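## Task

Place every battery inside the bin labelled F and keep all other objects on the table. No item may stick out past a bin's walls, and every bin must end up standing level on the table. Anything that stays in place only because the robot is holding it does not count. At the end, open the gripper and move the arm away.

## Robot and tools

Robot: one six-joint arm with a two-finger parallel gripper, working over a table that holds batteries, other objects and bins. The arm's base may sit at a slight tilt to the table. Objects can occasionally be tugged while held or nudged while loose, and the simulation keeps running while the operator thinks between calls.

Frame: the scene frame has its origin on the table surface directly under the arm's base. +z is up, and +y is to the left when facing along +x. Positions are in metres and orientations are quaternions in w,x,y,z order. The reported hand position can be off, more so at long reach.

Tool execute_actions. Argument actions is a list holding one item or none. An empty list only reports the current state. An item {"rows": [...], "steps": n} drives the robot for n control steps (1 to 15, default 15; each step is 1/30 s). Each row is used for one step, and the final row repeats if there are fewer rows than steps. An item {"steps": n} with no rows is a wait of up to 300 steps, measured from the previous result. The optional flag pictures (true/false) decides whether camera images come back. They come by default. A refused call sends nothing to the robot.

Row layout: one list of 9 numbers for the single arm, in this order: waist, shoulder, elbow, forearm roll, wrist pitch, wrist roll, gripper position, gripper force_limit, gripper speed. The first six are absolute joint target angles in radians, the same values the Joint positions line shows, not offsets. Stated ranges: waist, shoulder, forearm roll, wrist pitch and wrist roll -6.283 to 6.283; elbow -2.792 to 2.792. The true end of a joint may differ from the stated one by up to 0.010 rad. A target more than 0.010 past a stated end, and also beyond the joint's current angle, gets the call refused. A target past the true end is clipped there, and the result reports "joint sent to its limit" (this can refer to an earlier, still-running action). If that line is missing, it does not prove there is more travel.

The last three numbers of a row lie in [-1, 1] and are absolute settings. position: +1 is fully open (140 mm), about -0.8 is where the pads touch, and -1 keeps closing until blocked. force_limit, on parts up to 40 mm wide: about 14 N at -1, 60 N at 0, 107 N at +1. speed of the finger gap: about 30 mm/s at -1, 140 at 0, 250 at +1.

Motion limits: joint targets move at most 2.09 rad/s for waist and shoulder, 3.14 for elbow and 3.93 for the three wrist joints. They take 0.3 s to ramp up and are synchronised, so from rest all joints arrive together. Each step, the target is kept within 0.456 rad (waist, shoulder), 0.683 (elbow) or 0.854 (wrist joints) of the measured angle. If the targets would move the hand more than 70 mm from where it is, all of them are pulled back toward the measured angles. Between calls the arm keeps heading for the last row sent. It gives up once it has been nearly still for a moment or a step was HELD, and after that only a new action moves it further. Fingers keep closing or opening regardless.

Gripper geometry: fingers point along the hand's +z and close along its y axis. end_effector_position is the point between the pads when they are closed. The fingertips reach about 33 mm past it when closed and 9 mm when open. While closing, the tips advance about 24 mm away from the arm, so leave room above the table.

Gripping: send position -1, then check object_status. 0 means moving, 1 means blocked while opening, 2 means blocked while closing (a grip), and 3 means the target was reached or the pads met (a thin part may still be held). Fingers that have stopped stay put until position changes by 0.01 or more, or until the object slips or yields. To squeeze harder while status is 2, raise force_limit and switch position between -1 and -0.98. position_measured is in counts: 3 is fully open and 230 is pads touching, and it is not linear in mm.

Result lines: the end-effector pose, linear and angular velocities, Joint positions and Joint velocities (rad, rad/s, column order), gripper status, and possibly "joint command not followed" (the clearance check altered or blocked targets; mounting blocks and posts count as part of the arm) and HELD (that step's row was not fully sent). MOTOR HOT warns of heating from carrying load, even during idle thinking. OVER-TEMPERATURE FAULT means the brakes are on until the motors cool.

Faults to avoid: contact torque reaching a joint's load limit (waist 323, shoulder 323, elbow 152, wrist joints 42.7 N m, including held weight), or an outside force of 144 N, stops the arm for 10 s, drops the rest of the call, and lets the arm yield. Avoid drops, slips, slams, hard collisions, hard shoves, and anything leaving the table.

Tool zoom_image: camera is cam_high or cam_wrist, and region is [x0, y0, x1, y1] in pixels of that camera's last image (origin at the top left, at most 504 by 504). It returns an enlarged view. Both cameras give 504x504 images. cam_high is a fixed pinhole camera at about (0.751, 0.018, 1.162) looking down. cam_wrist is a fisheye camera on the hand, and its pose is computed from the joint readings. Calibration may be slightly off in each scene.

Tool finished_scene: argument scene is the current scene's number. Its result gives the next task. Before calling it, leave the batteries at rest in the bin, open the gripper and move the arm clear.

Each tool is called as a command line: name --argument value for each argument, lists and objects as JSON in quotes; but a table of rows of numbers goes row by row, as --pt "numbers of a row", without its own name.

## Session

execute_actions --actions '[]'

zoom_image --camera "cam_high" --region '[60, 0, 420, 360]'

Scene clock: 0.00 s of 4800.00 s.
end_effector_position=(+0.8938, -0.0714, +0.2765) position_measured=3 object_status=3 end_effector_quat_wxyz=(+0.013, -0.207, +0.978, -0.031) end_effector_velocity=(+0.000, +0.001, +0.001) end_effector_angular_velocity=(+0.001, -0.001, +0.001)
Joint positions: [-0.081  0.574  1.2   -0.051  1.328  4.205]
Joint velocities: [ 0.001 -0.    -0.001  0.001  0.     0.   ]
camera_calibration (this result's frames):
cam_wrist: T_world_to_cam=[[-0.285412, 0.951143, -0.117754, 0.362675], [0.848869, 0.307916, 0.429662, -0.848582], [0.444929, 0.0226735, -0.895279, 0.0454388], [0, 0, 0, 1]] pos_world=[0.80363, -0.0846943, 0.44799]

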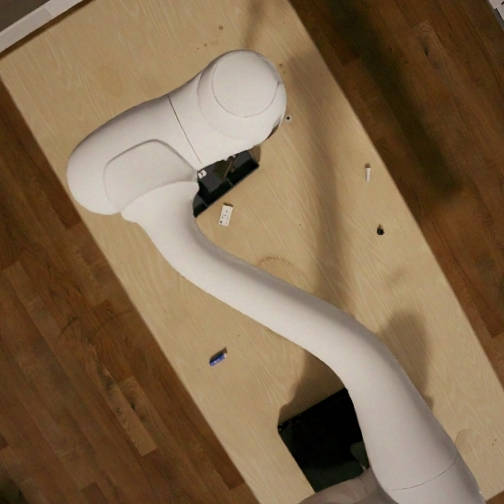

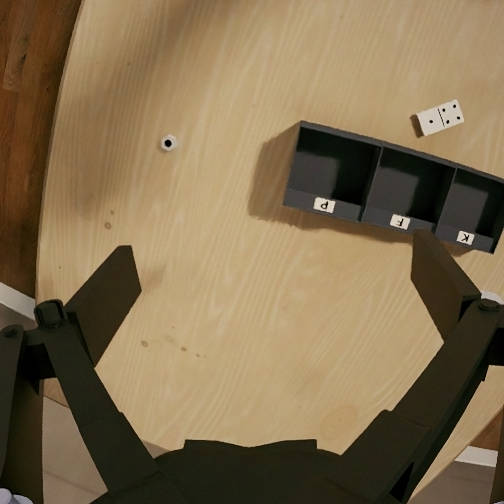

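Region (60, 0, 420, 360) of cam_high's 504x504 image, scaled by 1.400, with more detail than that image has.

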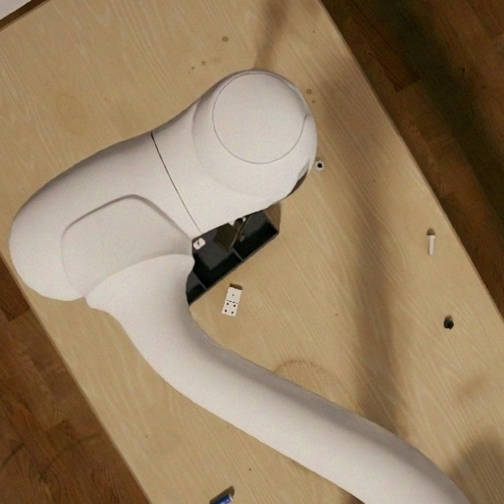

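execute_actions --actions '[{"rows": [[0.5,0.103,2.001,0,1.038,2.044,0.2,0,0]], "steps": 15}]' --pictures false

execute_actions --actions '[{"steps": 35}]'

Scene clock: 2.67 s of 4800.00 s.
end_effector_position=(+0.7690, +0.1107, +0.2640) position_measured=102 object_status=0 end_effector_quat_wxyz=(+0.012, -0.492, +0.870, -0.022) end_effector_velocity=(-0.329, +0.351, -0.061) end_effector_angular_velocity=(-0.011, +0.080, +1.493)
Joint positions: [ 0.13   0.389  1.503 -0.031  1.214  3.803]
Joint velocities: [ 0.478 -0.37   0.644  0.04  -0.226 -1.022]
Steps of this call (steps 1 to 65: nothing new was sent; steps 66 to 80: all 15 steps of this action). Readings (joint positions | what the end effector reports):
66: [-0.081 0.574 1.200 -0.051 1.328 4.205] | position_measured=3 object_status=0
67: [-0.078 0.571 1.204 -0.051 1.327 4.200] | position_measured=5 object_status=0
69: [-0.051 0.544 1.245 -0.048 1.309 4.148] | position_measured=20 object_status=0
73: [0.015 0.480 1.345 -0.041 1.270 4.024] | position_measured=50 object_status=0
80: the state above

Scene clock: 3.83 s of 4800.00 s.
end_effector_position=(+0.4667, +0.2829, +0.1976) position_measured=104 object_status=3 end_effector_quat_wxyz=(+0.001, +1.000, +0.004, +0.002) end_effector_velocity=(-0.000, -0.000, -0.000) end_effector_angular_velocity=(+0.000, +0.001, +0.001)
Joint positions: [0.5   0.103 2.001 0.    1.038 2.044]
Joint velocities: [-0.    -0.     0.001  0.     0.    -0.002]
Steps of this call (steps 1 to 35: the robot went on to your last target). Readings (joint positions | what the end effector reports):
1: [0.146 0.377 1.525 -0.030 1.206 3.768] | position_measured=104 object_status=0
2: [0.162 0.364 1.546 -0.028 1.199 3.731] | position_measured=104 object_status=0
4: [0.194 0.340 1.589 -0.026 1.184 3.654] | position_measured=104 object_status=0
8: [0.255 0.292 1.672 -0.021 1.154 3.481] | position_measured=104 object_status=3
35: the state above
camera_calibration (this result's frames):
cam_wrist: T_world_to_cam=[[-0.117001, -0.991806, -0.0513013, 0.352423], [-0.908491, 0.0860195, 0.408956, 0.325848], [-0.401192, 0.0944551, -0.911111, 0.53447], [0, 0, 0, 1]] pos_world=[0.551689, 0.271023, 0.371784]

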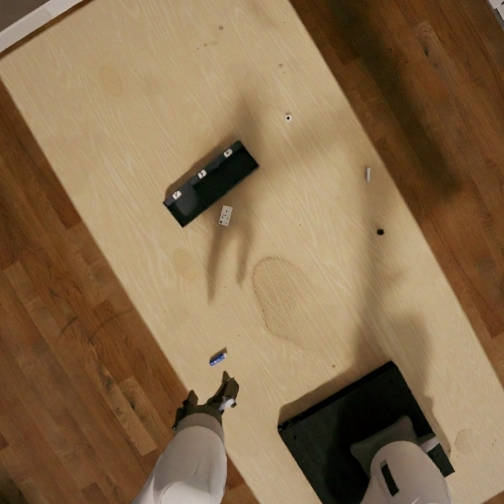

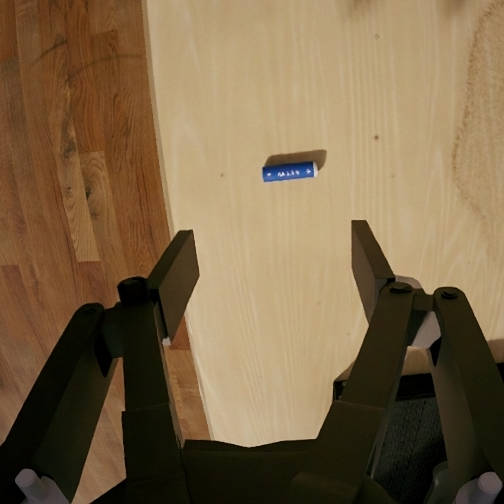

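execute_actions --actions '[{"rows": [[0.475,0.196,2.112,0,0.834,3.49,0.2,0,0]], "steps": 15}]' --pictures false

execute_actions --actions '[{"steps": 10}]' --pictures false

execute_actions --actions '[{"rows": [[0.475,0.285,2.156,0,0.700,3.49,0.2,0,0]], "steps": 15}]'

Scene clock: 9.60 s of 4800.00 s.
end_effector_position=(+0.4656, +0.2684, +0.1074) position_measured=104 object_status=3 end_effector_quat_wxyz=(+0.000, +0.841, -0.541, +0.002) end_effector_velocity=(-0.012, -0.024, -0.114) end_effector_angular_velocity=(+0.010, -0.005, -2.806)
Joint positions: [ 0.478  0.186  2.1   -0.     0.855  3.172]
Joint velocities: [-0.03   0.109  0.132  0.    -0.239  2.777]
Steps of this call (steps 1 to 15: the robot went on to your last target; steps 16 to 90: nothing new was sent; then 2.27 s passed at rest; steps 91 to 105: all 15 steps of this action). Readings (joint positions | what the end effector reports):
91: [0.500 0.103 2.001 -0.000 1.038 2.044] | position_measured=104 object_status=3
92: [0.500 0.103 2.002 -0.000 1.037 2.049] | position_measured=104 object_status=3
94: [0.499 0.109 2.008 -0.000 1.024 2.102] | position_measured=104 object_status=3
98: [0.490 0.139 2.044 0.000 0.959 2.380] | position_measured=104 object_status=3
105: the state above

Scene clock: 9.93 s of 4800.00 s.
end_effector_position=(+0.4646, +0.2663, +0.0974) position_measured=104 object_status=3 end_effector_quat_wxyz=(-0.000, +0.744, -0.668, +0.002) end_effector_velocity=(+0.001, -0.000, -0.000) end_effector_angular_velocity=(+0.000, -0.001, -0.003)
Joint positions: [ 0.475  0.196  2.112 -0.     0.834  3.49 ]
Joint velocities: [-0.001  0.    -0.    -0.    -0.001  0.002]
Steps of this call (steps 1 to 10: the robot went on to your last target). Readings (joint positions | what the end effector reports):
1: [0.477 0.190 2.104 -0.000 0.848 3.259] | position_measured=104 object_status=3
2: [0.476 0.192 2.108 -0.000 0.842 3.333] | position_measured=104 object_status=3
4: [0.475 0.195 2.111 -0.000 0.835 3.438] | position_measured=104 object_status=3
8: [0.475 0.196 2.112 -0.000 0.834 3.490] | position_measured=104 object_status=3
10: the state above

Scene clock: 10.43 s of 4800.00 s.
end_effector_position=(+0.4652, +0.2663, +0.0327) position_measured=104 object_status=3 end_effector_quat_wxyz=(-0.001, +0.744, -0.668, +0.002) end_effector_velocity=(-0.000, -0.001, -0.001) end_effector_angular_velocity=(-0.001, +0.002, -0.001)
Joint positions: [ 0.475  0.285  2.156 -0.     0.7    3.49 ]
Joint velocities: [-0.     0.001  0.001 -0.    -0.     0.   ]
Steps of this call (steps 1 to 15: all 15 steps of this action). Readings (joint positions | what the end effector reports):
1: [0.475 0.196 2.112 -0.000 0.834 3.490] | position_measured=104 object_status=3
2: [0.475 0.199 2.113 -0.000 0.829 3.490] | position_measured=104 object_status=3
4: [0.475 0.226 2.127 -0.000 0.788 3.490] | position_measured=104 object_status=3
8: [0.475 0.285 2.156 -0.000 0.702 3.490] | position_measured=104 object_status=3
15: the state above
camera_calibration (this result's frames):
cam_wrist: T_world_to_cam=[[-0.998159, 0.0176093, -0.0580308, 0.468699], [-0.00779424, 0.911725, 0.410726, -0.245609], [0.0601407, 0.410422, -0.90991, 0.0864292], [0, 0, 0, 1]] pos_world=[0.460724, 0.180202, 0.20672]

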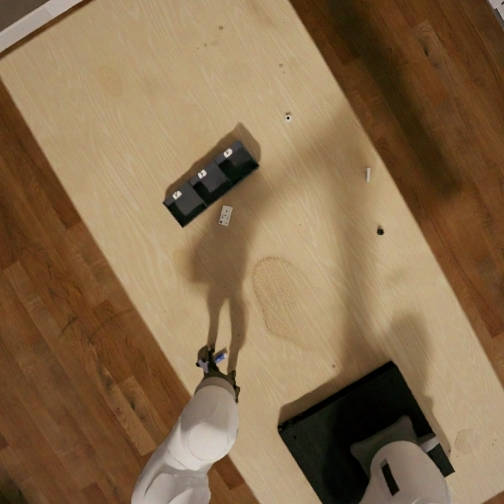

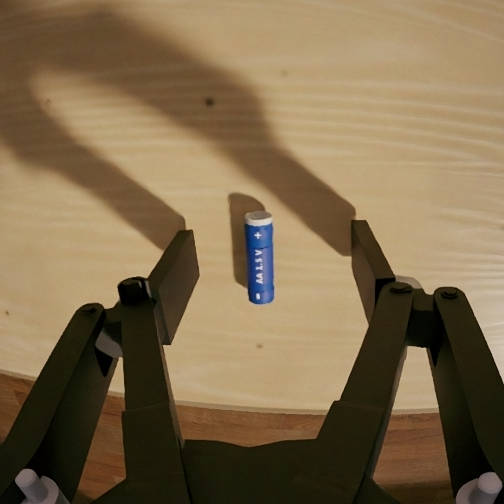

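execute_actions --actions '[{"rows": [[0.475,0.285,2.156,0,0.700,3.49,-1,0,0.5]], "steps": 15}]' --pictures false

execute_actions --actions '[{"steps": 8}]' --pictures false

execute_actions --actions '[{"rows": [[0.475,0.10,2.0,0,1.04,3.49,-1,0,0.5]], "steps": 13}]' --pictures false

execute_actions --actions '[{"rows": [[0.034,0.602,1.293,0,1.246,2.978,-1,0,0.5]], "steps": 15}]' --pictures false

execute_actions --actions '[{"steps": 25}]'

Scene clock: 24.13 s of 4800.00 s.
end_effector_position=(+0.4649, +0.2663, +0.0337) position_measured=214 object_status=2 end_effector_quat_wxyz=(-0.001, +0.744, -0.668, +0.002) end_effector_velocity=(+0.000, -0.000, +0.000) end_effector_angular_velocity=(-0.000, -0.000, -0.001)
Joint positions: [0.475 0.283 2.156 0.    0.702 3.49 ]
Joint velocities: [-0.001 -0.    -0.    -0.     0.     0.   ]
FORCE FAULT: contact force on the arm reached its limit, and the arm stopped for 10 seconds. The contact can be on any part of the arm, not only on its tool. The arm's remaining commands of this call were not run. The arm holds still and accepts commands again. Move the arm away from the contact; if what it grips holds it there, let go first. Pushing or pulling that hard again can fault the arm again.
The stop began at step 102 of this call (marked STOPPED below). From that step on the arm followed nothing that you had sent. 4 steps, steps kept back included, did not run and will not run. Nothing is kept back now, and the robot has no last target.
Steps of this call (steps 1 to 15: the robot went on to your last target; steps 16 to 90: nothing new was sent; then 0.30 s passed at rest; steps 91 to 101: the first 11 steps of this action; steps 102 to 402: the stop). Readings (joint positions | what the end effector reports):
91: [0.475 0.285 2.156 0.000 0.700 3.490] | position_measured=104 object_status=0
92: [0.475 0.285 2.156 0.000 0.700 3.490] | position_measured=106 object_status=0
94: [0.475 0.285 2.156 0.000 0.700 3.490] | position_measured=127 object_status=0
98: [0.475 0.285 2.156 0.000 0.700 3.490] | position_measured=169 object_status=0
102: [0.475 0.284 2.156 0.000 0.702 3.490] | position_measured=211 object_status=0 STOPPED
402: the state above

Scene clock: 24.17 s of 4800.00 s.
end_effector_position=(+0.4649, +0.2663, +0.0337) position_measured=214 object_status=2 end_effector_quat_wxyz=(-0.001, +0.744, -0.668, +0.002) end_effector_velocity=(+0.000, +0.000, +0.000) end_effector_angular_velocity=(+0.001, -0.000, -0.001)
Joint positions: [0.475 0.283 2.156 0.    0.702 3.49 ]
Joint velocities: [-0. -0. -0.  0. -0.  0.]
A stop began in an earlier call of the same reply, so what this call sent did not run. Send another action.
Steps of this call (step 1: nothing new was sent). Readings (joint positions | what the end effector reports):
1: the state above

Scene clock: 24.20 s of 4800.00 s.
end_effector_position=(+0.4649, +0.2663, +0.0337) position_measured=214 object_status=2 end_effector_quat_wxyz=(-0.001, +0.744, -0.668, +0.002) end_effector_velocity=(+0.000, -0.000, +0.000) end_effector_angular_velocity=(-0.000, -0.000, -0.000)
Joint positions: [0.475 0.283 2.156 0.    0.702 3.49 ]
Joint velocities: [-0. -0.  0. -0. -0.  0.]
A stop began in an earlier call of the same reply, so what this call sent did not run. Send another action.
Steps of this call (step 1: nothing new was sent). Readings (joint positions | what the end effector reports):
1: the state above

Scene clock: 24.23 s of 4800.00 s.
end_effector_position=(+0.4649, +0.2663, +0.0337) position_measured=214 object_status=2 end_effector_quat_wxyz=(-0.001, +0.744, -0.668, +0.002) end_effector_velocity=(-0.001, +0.000, -0.000) end_effector_angular_velocity=(-0.000, +0.001, +0.000)
Joint positions: [0.475 0.283 2.156 0.    0.702 3.49 ]
Joint velocities: [ 0.001 -0.     0.001  0.     0.     0.001]
A stop began in an earlier call of the same reply, so what this call sent did not run. Send another action.
Steps of this call (step 1: nothing new was sent). Readings (joint positions | what the end effector reports):
1: the state above

Scene clock: 24.27 s of 4800.00 s.
end_effector_position=(+0.4649, +0.2663, +0.0337) position_measured=214 object_status=2 end_effector_quat_wxyz=(-0.001, +0.744, -0.668, +0.002) end_effector_velocity=(-0.000, -0.001, -0.000) end_effector_angular_velocity=(-0.000, +0.000, -0.000)
Joint positions: [0.475 0.283 2.156 0.    0.702 3.49 ]
Joint velocities: [-0.001  0.     0.    -0.     0.    -0.   ]
A stop began in an earlier call of the same reply, so what this call sent did not run. Send another action.
Steps of this call (step 1: nothing new was sent). Readings (joint positions | what the end effector reports):
1: the state above
camera_calibration (this result's frames):
cam_wrist: T_world_to_cam=[[-0.998171, 0.0178314, -0.057767, 0.468339], [-0.00749558, 0.91164, 0.410921, -0.246169], [0.05999, 0.410602, -0.909839, 0.0873545], [0, 0, 0, 1]] pos_world=[0.460397, 0.180199, 0.207689]

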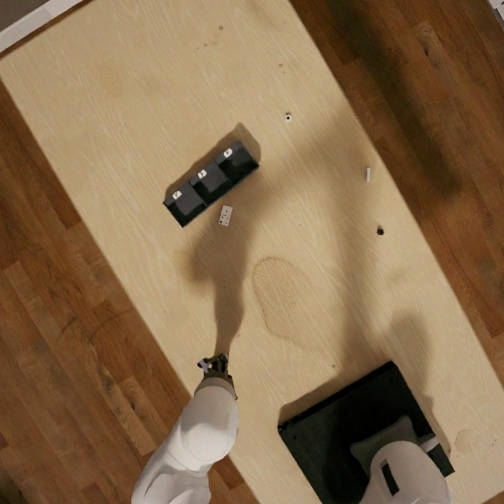

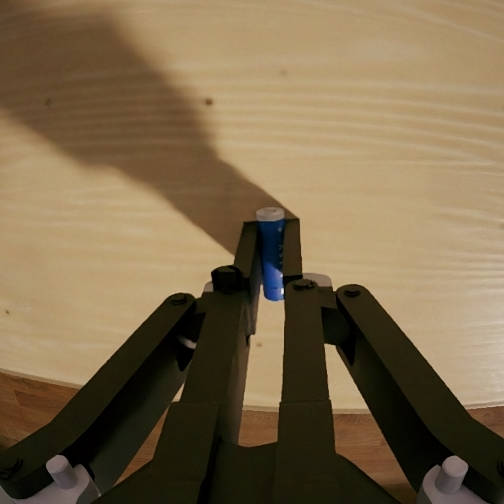

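Fingertips hit the table, but the battery is held. Continue.

execute_actions --actions '[{"rows": [[0.475,0.10,2.0,0,1.04,3.49,-1,0,0.5]], "steps": 13}]' --pictures false

execute_actions --actions '[{"rows": [[0.034,0.602,1.293,0,1.246,2.978,-1,0,0.5]], "steps": 15}]' --pictures false

execute_actions --actions '[{"steps": 25}]'

Scene clock: 25.80 s of 4800.00 s.
end_effector_position=(+0.4739, +0.2714, +0.1971) position_measured=214 object_status=2 end_effector_quat_wxyz=(-0.002, +0.744, -0.668, +0.003) end_effector_velocity=(-0.013, -0.006, +0.126) end_effector_angular_velocity=(-0.001, -0.001, +0.002)
Joint positions: [0.475 0.103 2.003 0.    1.034 3.49 ]
Joint velocities: [ 0.    -0.136 -0.108 -0.002  0.243 -0.   ]
Steps of this call (steps 1 to 33: nothing new was sent; steps 34 to 46: all 13 steps of this action). Readings (joint positions | what the end effector reports):
34: [0.475 0.283 2.156 0.000 0.702 3.490] | position_measured=214 object_status=2
35: [0.475 0.281 2.154 0.000 0.707 3.490] | position_measured=214 object_status=2
37: [0.475 0.253 2.130 0.000 0.759 3.490] | position_measured=214 object_status=2
41: [0.475 0.175 2.064 0.000 0.901 3.490] | position_measured=214 object_status=2
46: the state above

Scene clock: 26.30 s of 4800.00 s.
end_effector_position=(+0.6779, +0.2100, +0.2186) position_measured=214 object_status=2 end_effector_quat_wxyz=(-0.002, +0.755, -0.656, +0.003) end_effector_velocity=(+0.441, -0.221, +0.002) end_effector_angular_velocity=(-0.003, +0.004, +0.074)
Joint positions: [ 0.27   0.33   1.673 -0.     1.135  3.253]
Joint velocities: [-0.457  0.528 -0.736  0.     0.213 -0.53 ]
Steps of this call (steps 1 to 15: all 15 steps of this action). Readings (joint positions | what the end effector reports):
1: [0.475 0.100 2.001 -0.000 1.038 3.490] | position_measured=214 object_status=2
2: [0.472 0.103 1.996 -0.000 1.041 3.487] | position_measured=214 object_status=2
4: [0.447 0.129 1.956 -0.000 1.053 3.457] | position_measured=214 object_status=2
8: [0.380 0.203 1.849 -0.000 1.084 3.380] | position_measured=214 object_status=2
15: the state above

Scene clock: 27.13 s of 4800.00 s.
end_effector_position=(+0.8799, +0.0478, +0.2003) position_measured=214 object_status=2 end_effector_quat_wxyz=(-0.001, +0.767, -0.641, +0.003) end_effector_velocity=(+0.000, +0.000, -0.000) end_effector_angular_velocity=(+0.001, +0.000, -0.001)
Joint positions: [0.034 0.602 1.293 0.    1.246 2.978]
Joint velocities: [-0.     0.    -0.     0.001  0.     0.   ]
Steps of this call (steps 1 to 25: the robot went on to your last target). Readings (joint positions | what the end effector reports):
1: [0.255 0.347 1.648 -0.000 1.143 3.235] | position_measured=214 object_status=2
2: [0.240 0.365 1.624 -0.000 1.150 3.217] | position_measured=214 object_status=2
4: [0.209 0.401 1.574 -0.000 1.164 3.181] | position_measured=214 object_status=2
8: [0.148 0.471 1.476 -0.000 1.193 3.110] | position_measured=214 object_status=2
25: the state above
camera_calibration (this result's frames):
cam_wrist: T_world_to_cam=[[-0.99689, -0.0533809, -0.0579677, 0.898458], [-0.0725334, 0.909099, 0.410216, -0.0547887], [0.0308006, 0.413145, -0.910144, 0.329354], [0, 0, 0, 1]] pos_world=[0.881546, -0.0383024, 0.374317]

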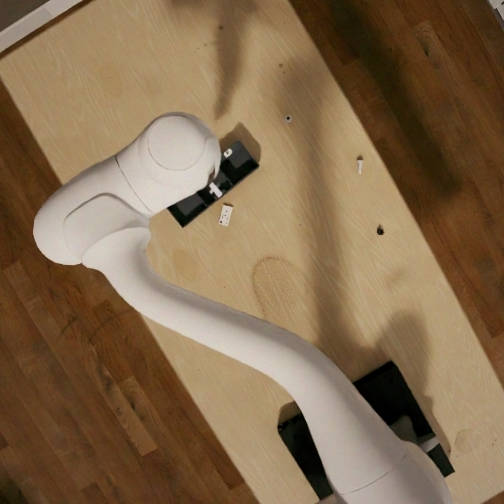

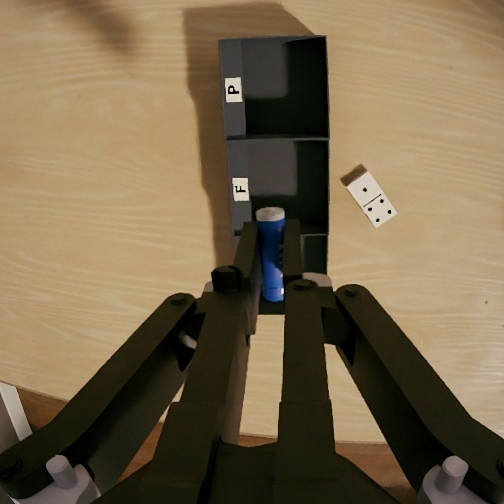

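execute_actions --actions '[{"rows": [[0.0506,0.666,1.418,0,1.057,2.995,-1,0,0.5]], "steps": 15}]'

Scene clock: 29.10 s of 4800.00 s.
end_effector_position=(+0.8687, +0.0617, +0.0804) position_measured=214 object_status=2 end_effector_quat_wxyz=(-0.001, +0.767, -0.642, +0.003) end_effector_velocity=(-0.002, -0.000, -0.002) end_effector_angular_velocity=(+0.001, +0.003, -0.001)
Joint positions: [0.051 0.666 1.418 0.    1.057 2.995]
Joint velocities: [-0.     0.001  0.003  0.001 -0.001  0.   ]
Steps of this call (steps 1 to 30: the robot went on to your last target; steps 31 to 44: nothing new was sent; steps 45 to 59: all 15 steps of this action). Readings (joint positions | what the end effector reports):
45: [0.034 0.602 1.293 -0.000 1.246 2.978] | position_measured=214 object_status=2
46: [0.034 0.604 1.296 -0.000 1.241 2.978] | position_measured=214 object_status=2
48: [0.039 0.620 1.329 0.000 1.190 2.983] | position_measured=214 object_status=2
52: [0.048 0.657 1.401 -0.000 1.083 2.993] | position_measured=214 object_status=2
59: the state above
camera_calibration (this result's frames):
cam_wrist: T_world_to_cam=[[-0.996914, -0.0528176, -0.0580783, 0.881032], [-0.0720686, 0.909095, 0.410308, -0.0195054], [0.0311272, 0.413228, -0.910096, 0.214549], [0, 0, 0, 1]] pos_world=[0.870229, -0.0243912, 0.254432]

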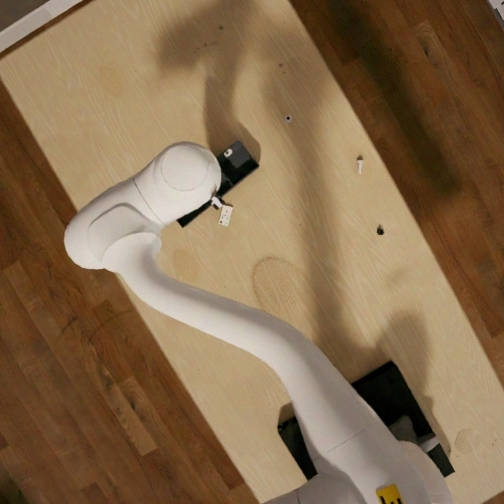

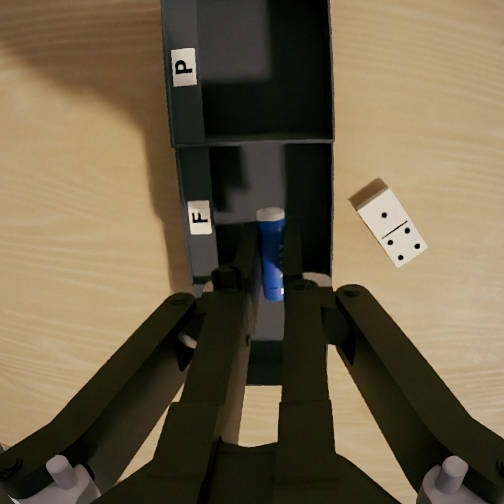

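execute_actions --actions '[{"rows": [[0.0506,0.666,1.418,0,1.057,2.995,-0.5,0,0]], "steps": 10}]' --pictures false

execute_actions --actions '[{"rows": [[0.0506,0.55,1.27,0,1.32,2.995,-0.5,0,0]], "steps": 15}]'

Scene clock: 31.60 s of 4800.00 s.
end_effector_position=(+0.8686, +0.0617, +0.0802) position_measured=192 object_status=0 end_effector_quat_wxyz=(-0.001, +0.767, -0.642, +0.003) end_effector_velocity=(-0.000, +0.000, -0.000) end_effector_angular_velocity=(+0.000, +0.000, +0.000)
Joint positions: [ 0.051  0.666  1.418 -0.     1.057  2.995]
Joint velocities: [ 0.  0.  0.  0. -0. -0.]
Steps of this call (steps 1 to 15: the robot went on to your last target; steps 16 to 65: nothing new was sent; steps 66 to 75: all 10 steps of this action). Readings (joint positions | what the end effector reports):
66: [0.051 0.666 1.418 -0.000 1.057 2.995] | position_measured=214 object_status=0
67: [0.051 0.666 1.418 -0.000 1.057 2.995] | position_measured=214 object_status=0
69: [0.051 0.666 1.418 -0.000 1.057 2.995] | position_measured=197 object_status=0
73: [0.051 0.666 1.418 -0.000 1.057 2.995] | position_measured=192 object_status=0
75: the state above

Scene clock: 32.10 s of 4800.00 s.
end_effector_position=(+0.8637, +0.0620, +0.2572) position_measured=192 object_status=3 end_effector_quat_wxyz=(-0.001, +0.767, -0.642, +0.003) end_effector_velocity=(+0.002, +0.000, +0.006) end_effector_angular_velocity=(-0.000, -0.001, +0.000)
Joint positions: [ 0.051  0.55   1.271 -0.     1.32   2.995]
Joint velocities: [ 0.    -0.    -0.011 -0.     0.01   0.   ]
Steps of this call (steps 1 to 15: all 15 steps of this action). Readings (joint positions | what the end effector reports):
1: [0.051 0.666 1.418 -0.000 1.057 2.995] | position_measured=192 object_status=0
2: [0.051 0.664 1.416 -0.000 1.062 2.995] | position_measured=192 object_status=0
4: [0.051 0.643 1.387 -0.000 1.112 2.995] | position_measured=192 object_status=3
8: [0.051 0.594 1.327 0.000 1.220 2.995] | position_measured=192 object_status=3
15: the state above
camera_calibration (this result's frames):
cam_wrist: T_world_to_cam=[[-0.996892, -0.0529751, -0.0583067, 0.886436], [-0.0723001, 0.909165, 0.410112, -0.0924108], [0.0312846, 0.413053, -0.910169, 0.37543], [0, 0, 0, 1]] pos_world=[0.865255, -0.0240972, 0.431289]

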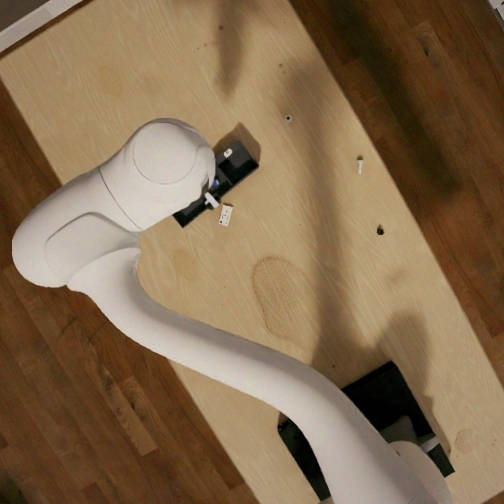

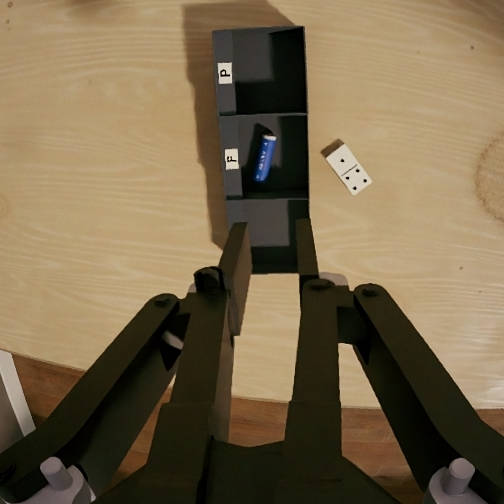

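Quick check on the small black object.

zoom_image --camera "cam_high" --region '[330, 140, 430, 260]'

Region (330, 140, 430, 260) of cam_high's 504x504 image, scaled by 4.200, with more detail than that image has.

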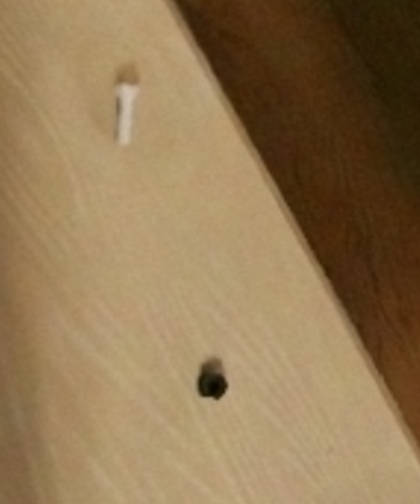

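finished_scene --scene 2

The scene is finished: the task was done.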